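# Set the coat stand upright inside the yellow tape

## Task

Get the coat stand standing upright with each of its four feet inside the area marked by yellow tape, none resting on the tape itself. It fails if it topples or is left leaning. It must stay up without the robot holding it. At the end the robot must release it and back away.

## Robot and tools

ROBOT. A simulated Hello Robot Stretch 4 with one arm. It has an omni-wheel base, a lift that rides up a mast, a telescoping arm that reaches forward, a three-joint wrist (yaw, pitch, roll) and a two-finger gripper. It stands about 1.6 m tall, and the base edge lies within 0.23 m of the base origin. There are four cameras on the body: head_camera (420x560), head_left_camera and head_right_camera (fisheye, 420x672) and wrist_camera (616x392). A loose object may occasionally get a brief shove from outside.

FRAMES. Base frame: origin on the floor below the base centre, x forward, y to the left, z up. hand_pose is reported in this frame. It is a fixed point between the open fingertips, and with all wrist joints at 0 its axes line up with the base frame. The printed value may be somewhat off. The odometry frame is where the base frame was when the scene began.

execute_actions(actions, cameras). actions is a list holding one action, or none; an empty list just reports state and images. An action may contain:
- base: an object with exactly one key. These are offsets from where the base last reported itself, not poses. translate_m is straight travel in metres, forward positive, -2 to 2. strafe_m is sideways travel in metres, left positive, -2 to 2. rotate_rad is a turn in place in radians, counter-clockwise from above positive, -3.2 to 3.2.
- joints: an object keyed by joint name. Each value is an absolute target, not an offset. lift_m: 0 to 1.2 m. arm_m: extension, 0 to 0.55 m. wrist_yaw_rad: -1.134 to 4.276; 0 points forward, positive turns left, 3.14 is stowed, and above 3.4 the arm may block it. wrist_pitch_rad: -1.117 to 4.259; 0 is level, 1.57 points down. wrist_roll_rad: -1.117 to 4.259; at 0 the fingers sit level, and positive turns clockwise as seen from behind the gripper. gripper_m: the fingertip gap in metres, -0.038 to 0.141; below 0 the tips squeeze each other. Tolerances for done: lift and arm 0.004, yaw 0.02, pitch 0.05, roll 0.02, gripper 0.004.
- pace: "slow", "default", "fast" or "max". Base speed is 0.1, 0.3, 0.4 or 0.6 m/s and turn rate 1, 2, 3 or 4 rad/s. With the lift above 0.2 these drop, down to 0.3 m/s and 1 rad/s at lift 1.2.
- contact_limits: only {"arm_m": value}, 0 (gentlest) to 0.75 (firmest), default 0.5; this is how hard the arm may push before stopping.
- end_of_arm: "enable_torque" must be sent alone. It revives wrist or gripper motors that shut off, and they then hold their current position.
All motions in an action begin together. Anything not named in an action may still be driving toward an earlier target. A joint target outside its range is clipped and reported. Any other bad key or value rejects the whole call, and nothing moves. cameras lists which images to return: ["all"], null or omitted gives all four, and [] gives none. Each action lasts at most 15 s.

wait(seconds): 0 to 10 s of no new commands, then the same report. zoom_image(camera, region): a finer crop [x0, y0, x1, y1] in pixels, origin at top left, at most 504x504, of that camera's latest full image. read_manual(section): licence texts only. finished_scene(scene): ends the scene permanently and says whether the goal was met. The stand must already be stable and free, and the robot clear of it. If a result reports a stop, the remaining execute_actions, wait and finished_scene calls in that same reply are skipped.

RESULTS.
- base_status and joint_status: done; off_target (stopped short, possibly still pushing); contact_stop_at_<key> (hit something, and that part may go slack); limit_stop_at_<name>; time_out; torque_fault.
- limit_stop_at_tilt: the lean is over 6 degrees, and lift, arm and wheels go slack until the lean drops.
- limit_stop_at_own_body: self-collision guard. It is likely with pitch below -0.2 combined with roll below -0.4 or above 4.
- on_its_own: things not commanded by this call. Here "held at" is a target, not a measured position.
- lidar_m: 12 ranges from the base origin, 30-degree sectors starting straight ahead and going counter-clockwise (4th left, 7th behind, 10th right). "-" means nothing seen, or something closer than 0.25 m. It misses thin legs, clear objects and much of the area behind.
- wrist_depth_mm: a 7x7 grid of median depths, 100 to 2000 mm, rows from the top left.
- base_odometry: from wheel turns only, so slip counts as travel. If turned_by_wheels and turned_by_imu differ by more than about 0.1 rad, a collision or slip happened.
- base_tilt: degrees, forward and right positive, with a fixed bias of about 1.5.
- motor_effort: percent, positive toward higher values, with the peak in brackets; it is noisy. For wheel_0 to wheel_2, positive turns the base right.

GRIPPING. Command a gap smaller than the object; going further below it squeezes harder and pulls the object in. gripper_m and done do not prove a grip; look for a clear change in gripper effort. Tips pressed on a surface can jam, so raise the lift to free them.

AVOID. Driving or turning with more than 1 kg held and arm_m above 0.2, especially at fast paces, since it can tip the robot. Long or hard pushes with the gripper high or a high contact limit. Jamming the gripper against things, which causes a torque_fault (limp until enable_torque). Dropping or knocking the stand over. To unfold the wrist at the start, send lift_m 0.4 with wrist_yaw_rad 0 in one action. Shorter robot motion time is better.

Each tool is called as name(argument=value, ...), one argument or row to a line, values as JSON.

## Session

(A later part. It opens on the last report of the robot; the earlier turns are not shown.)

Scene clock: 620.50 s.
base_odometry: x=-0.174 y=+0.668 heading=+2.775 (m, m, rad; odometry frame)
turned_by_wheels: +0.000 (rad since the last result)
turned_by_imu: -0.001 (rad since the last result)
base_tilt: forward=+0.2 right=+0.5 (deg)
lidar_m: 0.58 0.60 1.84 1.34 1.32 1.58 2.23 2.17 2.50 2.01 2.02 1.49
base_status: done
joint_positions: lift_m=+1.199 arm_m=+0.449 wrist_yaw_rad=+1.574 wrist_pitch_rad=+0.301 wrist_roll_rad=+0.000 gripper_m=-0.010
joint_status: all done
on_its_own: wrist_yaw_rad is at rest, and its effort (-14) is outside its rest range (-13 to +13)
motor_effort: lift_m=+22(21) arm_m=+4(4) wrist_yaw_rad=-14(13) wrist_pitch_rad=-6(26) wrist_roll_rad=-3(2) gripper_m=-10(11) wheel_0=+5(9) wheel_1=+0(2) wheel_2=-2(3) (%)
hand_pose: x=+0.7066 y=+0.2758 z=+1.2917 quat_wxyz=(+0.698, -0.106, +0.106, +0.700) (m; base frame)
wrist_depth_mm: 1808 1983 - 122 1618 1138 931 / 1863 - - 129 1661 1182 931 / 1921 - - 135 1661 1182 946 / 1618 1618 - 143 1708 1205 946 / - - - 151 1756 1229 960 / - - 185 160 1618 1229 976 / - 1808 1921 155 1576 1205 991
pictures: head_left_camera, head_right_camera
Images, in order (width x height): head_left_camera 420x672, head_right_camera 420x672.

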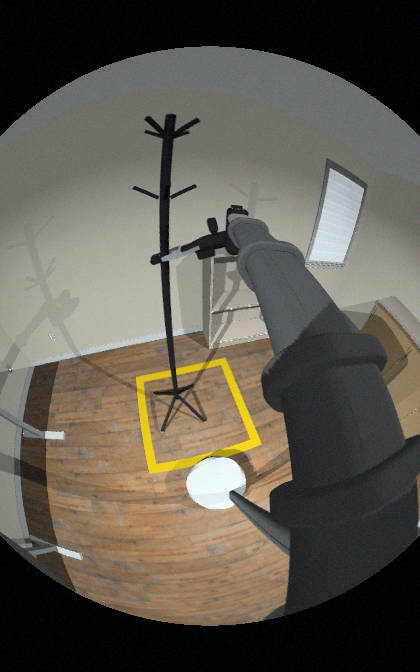

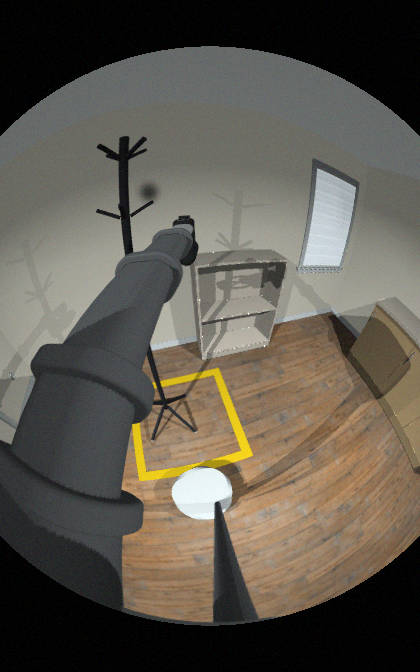

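Upright inside. Release and inspect.

execute_actions(
  actions=[
    {"joints":{"gripper_m":0.12}},
  ],
  cameras=[],
)

execute_actions(
  actions=[
    {"base":{"strafe_m":-0.15},"pace":"slow"},
  ],
  cameras=[],
)

execute_actions(
  actions=[
    {"joints":{"arm_m":0.0,"lift_m":0.4,"wrist_yaw_rad":3.14,"wrist_pitch_rad":0}},
  ],
  cameras=["head_camera","head_left_camera"],
)

Scene clock: 630.53 s.
base_odometry: x=-0.174 y=+0.668 heading=+2.775 (m, m, rad; odometry frame)
turned_by_wheels: +0.000 (rad since the last result)
turned_by_imu: -0.002 (rad since the last result)
base_tilt: forward=+0.2 right=+0.5 (deg)
lidar_m: 0.59 0.55 1.81 1.33 1.33 1.56 2.24 2.17 2.49 2.02 2.01 1.50
base_status: not commanded
joint_positions: lift_m=+1.199 arm_m=+0.449 wrist_yaw_rad=+1.576 wrist_pitch_rad=+0.303 wrist_roll_rad=+0.000 gripper_m=+0.120
joint_status: all done
on_its_own: wrist_yaw_rad is at rest, and its effort (-16) is outside its rest range (-13 to +13)
motor_effort: lift_m=+21(21) arm_m=+4(4) wrist_yaw_rad=-16(17) wrist_pitch_rad=-10(9) wrist_roll_rad=-1(3) gripper_m=-2(8) wheel_0=+5(5) wheel_1=+0(0) wheel_2=-2(2) (%)
hand_pose: x=+0.7063 y=+0.2757 z=+1.2911 quat_wxyz=(+0.697, -0.107, +0.107, +0.701) (m; base frame)
wrist_depth_mm: 1863 155 - - 1618 1160 931 / 1921 1921 - - 1618 1182 931 / 1921 - - - 1661 1182 931 / 1576 1464 - - 1661 1205 960 / - - - - 1756 1229 976 / - 191 200 - 216 1160 991 / - 1863 196 142 1863 1182 991
pictures: none
No camera images: the call's "cameras" was empty. Leave "cameras" out to get every camera's image.

Scene clock: 633.17 s.
base_odometry: x=-0.120 y=+0.808 heading=+2.775 (m, m, rad; odometry frame)
turned_by_wheels: +0.000 (rad since the last result)
turned_by_imu: +0.000 (rad since the last result)
base_tilt: forward=+0.2 right=+0.5 (deg)
lidar_m: 1.32 0.61 1.87 1.47 1.49 2.53 2.18 2.11 2.45 1.89 1.86 1.55
base_status: done
joint_positions: lift_m=+1.199 arm_m=+0.449 wrist_yaw_rad=+1.570 wrist_pitch_rad=+0.302 wrist_roll_rad=+0.000 gripper_m=+0.120
joint_status: not commanded
motor_effort: lift_m=+21(21) arm_m=+4(4) wrist_yaw_rad=-1(17) wrist_pitch_rad=-7(11) wrist_roll_rad=+0(3) gripper_m=-3(2) wheel_0=+3(10) wheel_1=-2(3) wheel_2=+0(1) (%)
hand_pose: x=+0.7077 y=+0.2754 z=+1.2916 quat_wxyz=(+0.699, -0.106, +0.106, +0.699) (m; base frame)
wrist_depth_mm: 1983 - - - 1661 1182 946 / - - - - 1661 1205 960 / - - - - 1708 1255 991 / 1756 1618 - - 1756 1255 1008 / - - - - 1863 1255 1008 / - 205 - - 216 1205 1008 / - 1921 399 135 1921 1229 1042
pictures: none
No camera images: the call's "cameras" was empty. Leave "cameras" out to get every camera's image.

Scene clock: 637.10 s.
base_odometry: x=-0.120 y=+0.808 heading=+2.775 (m, m, rad; odometry frame)
turned_by_wheels: +0.000 (rad since the last result)
turned_by_imu: -0.001 (rad since the last result)
base_tilt: forward=+0.2 right=+0.5 (deg)
lidar_m: 1.32 0.64 1.85 1.46 1.48 2.53 2.14 2.15 2.45 1.87 1.84 1.54
base_status: not commanded
joint_positions: lift_m=+0.400 arm_m=+0.002 wrist_yaw_rad=+3.140 wrist_pitch_rad=+0.002 wrist_roll_rad=+0.000 gripper_m=+0.120
joint_status: all done
joint sent to its limit — the command would take arm_m past its lower limit, so that joint was sent only as far as its limit.
motor_effort: lift_m=+17(22) arm_m=-5(7) wrist_yaw_rad=+2(7) wrist_pitch_rad=-7(11) wrist_roll_rad=-1(0) gripper_m=-3(2) wheel_0=+3(3) wheel_1=-2(3) wheel_2=+0(0) (%)
hand_pose: x=-0.1155 y=+0.0879 z=+0.5778 quat_wxyz=(+0.001, -0.001, +0.000, +1.000) (m; base frame)
wrist_depth_mm: - 139 - - - - - / - 128 - - - - - / - 131 202 - - - - / 113 138 265 - - - - / 1863 - - - - - - / 1921 206 - - 216 - - / 1537 1397 1464 135 1537 1430 1499
pictures: head_camera, head_left_camera
Images, in order (width x height): head_camera 420x560, head_left_camera 420x672.

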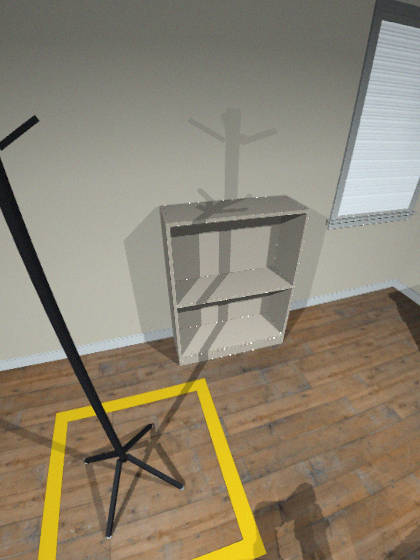

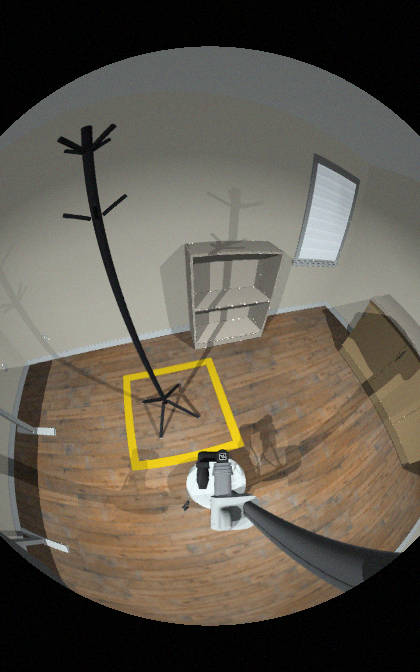

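execute_actions(
  actions=[
    {"base":{"translate_m":-0.5}},
  ],
  cameras=["head_camera"],
)

execute_actions(
  actions=[
    {"base":{"rotate_rad":0.45}},
  ],
  cameras=["head_camera"],
)

Scene clock: 647.80 s.
base_odometry: x=+0.347 y=+0.628 heading=+2.775 (m, m, rad; odometry frame)
turned_by_wheels: +0.000 (rad since the last result)
turned_by_imu: +0.001 (rad since the last result)
base_tilt: forward=+0.2 right=+0.5 (deg)
lidar_m: 1.10 1.11 1.57 1.33 1.35 1.96 1.66 1.65 1.92 2.01 2.00 2.09
base_status: done
joint_positions: lift_m=+0.400 arm_m=+0.002 wrist_yaw_rad=+3.140 wrist_pitch_rad=+0.002 wrist_roll_rad=+0.000 gripper_m=+0.120
joint_status: not commanded
motor_effort: lift_m=+17(17) arm_m=-5(5) wrist_yaw_rad=+0(1) wrist_pitch_rad=-6(6) wrist_roll_rad=-1(1) gripper_m=-1(1) wheel_0=+0(4) wheel_1=-1(5) wheel_2=+0(10) (%)
hand_pose: x=-0.1155 y=+0.0879 z=+0.5778 quat_wxyz=(+0.001, -0.001, +0.000, +1.000) (m; base frame)
wrist_depth_mm: - 139 1756 1921 - - - / - 128 1756 1921 - - - / - 131 202 1921 - - - / 113 138 266 1921 - - - / 1499 1618 1756 1921 - - - / 1576 205 1756 1921 216 - - / 1499 1430 1464 135 1576 1430 1537
pictures: head_camera
Images, in order (width x height): head_camera 420x560.

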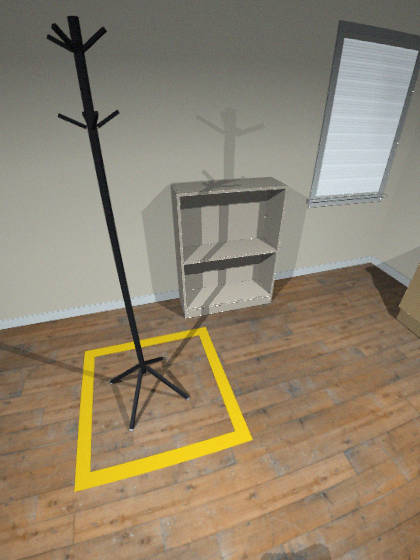

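Scene clock: 649.03 s.
base_odometry: x=+0.347 y=+0.628 heading=-3.059 (m, m, rad; odometry frame)
turned_by_wheels: +0.450 (rad since the last result)
turned_by_imu: +0.447 (rad since the last result)
base_tilt: forward=+0.2 right=+0.5 (deg)
lidar_m: 1.05 1.64 1.35 1.33 2.03 1.68 1.66 1.83 2.03 2.01 2.21 1.83
base_status: done
joint_positions: lift_m=+0.400 arm_m=+0.002 wrist_yaw_rad=+3.140 wrist_pitch_rad=+0.002 wrist_roll_rad=+0.000 gripper_m=+0.120
joint_status: not commanded
motor_effort: lift_m=+17(17) arm_m=-5(5) wrist_yaw_rad=+1(1) wrist_pitch_rad=-7(8) wrist_roll_rad=-1(1) gripper_m=-2(2) wheel_0=-1(7) wheel_1=-2(6) wheel_2=-1(7) (%)
hand_pose: x=-0.1155 y=+0.0879 z=+0.5778 quat_wxyz=(+0.001, -0.001, +0.000, +1.000) (m; base frame)
wrist_depth_mm: - 139 1756 1808 1708 1756 1661 / - 128 1808 1808 1756 1661 1661 / - 131 202 1756 1756 1661 1618 / 113 138 266 1756 1708 1708 1618 / 1921 1863 1808 1756 1708 1708 1618 / 1921 206 1808 1756 216 1618 1618 / 1537 1430 1464 135 1537 1430 1537
pictures: head_camera
Images, in order (width x height): head_camera 420x560.

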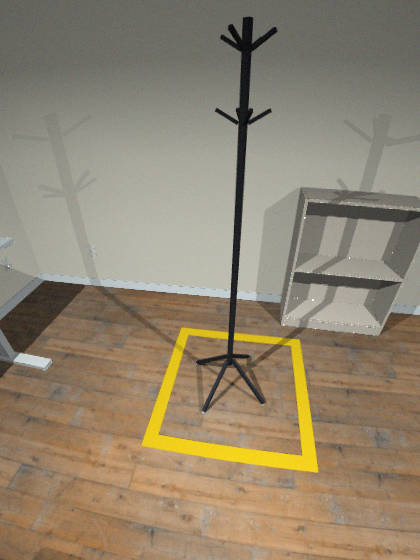

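zoom_image(
  camera="head_camera",
  region=[130, 310, 330, 480],
)

Region (130, 310, 330, 480) of head_camera's 420x560 image, scaled by 2.520, with more detail than that image has; it fills the top 428 rows of this view, and the rest is white.

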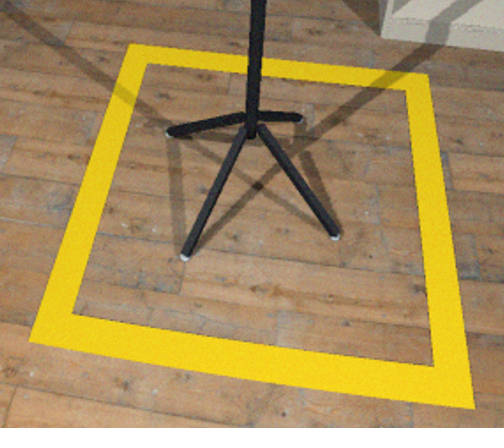

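All feet inside, upright.

finished_scene(
  scene=1,
)

The scene is finished: the task was done.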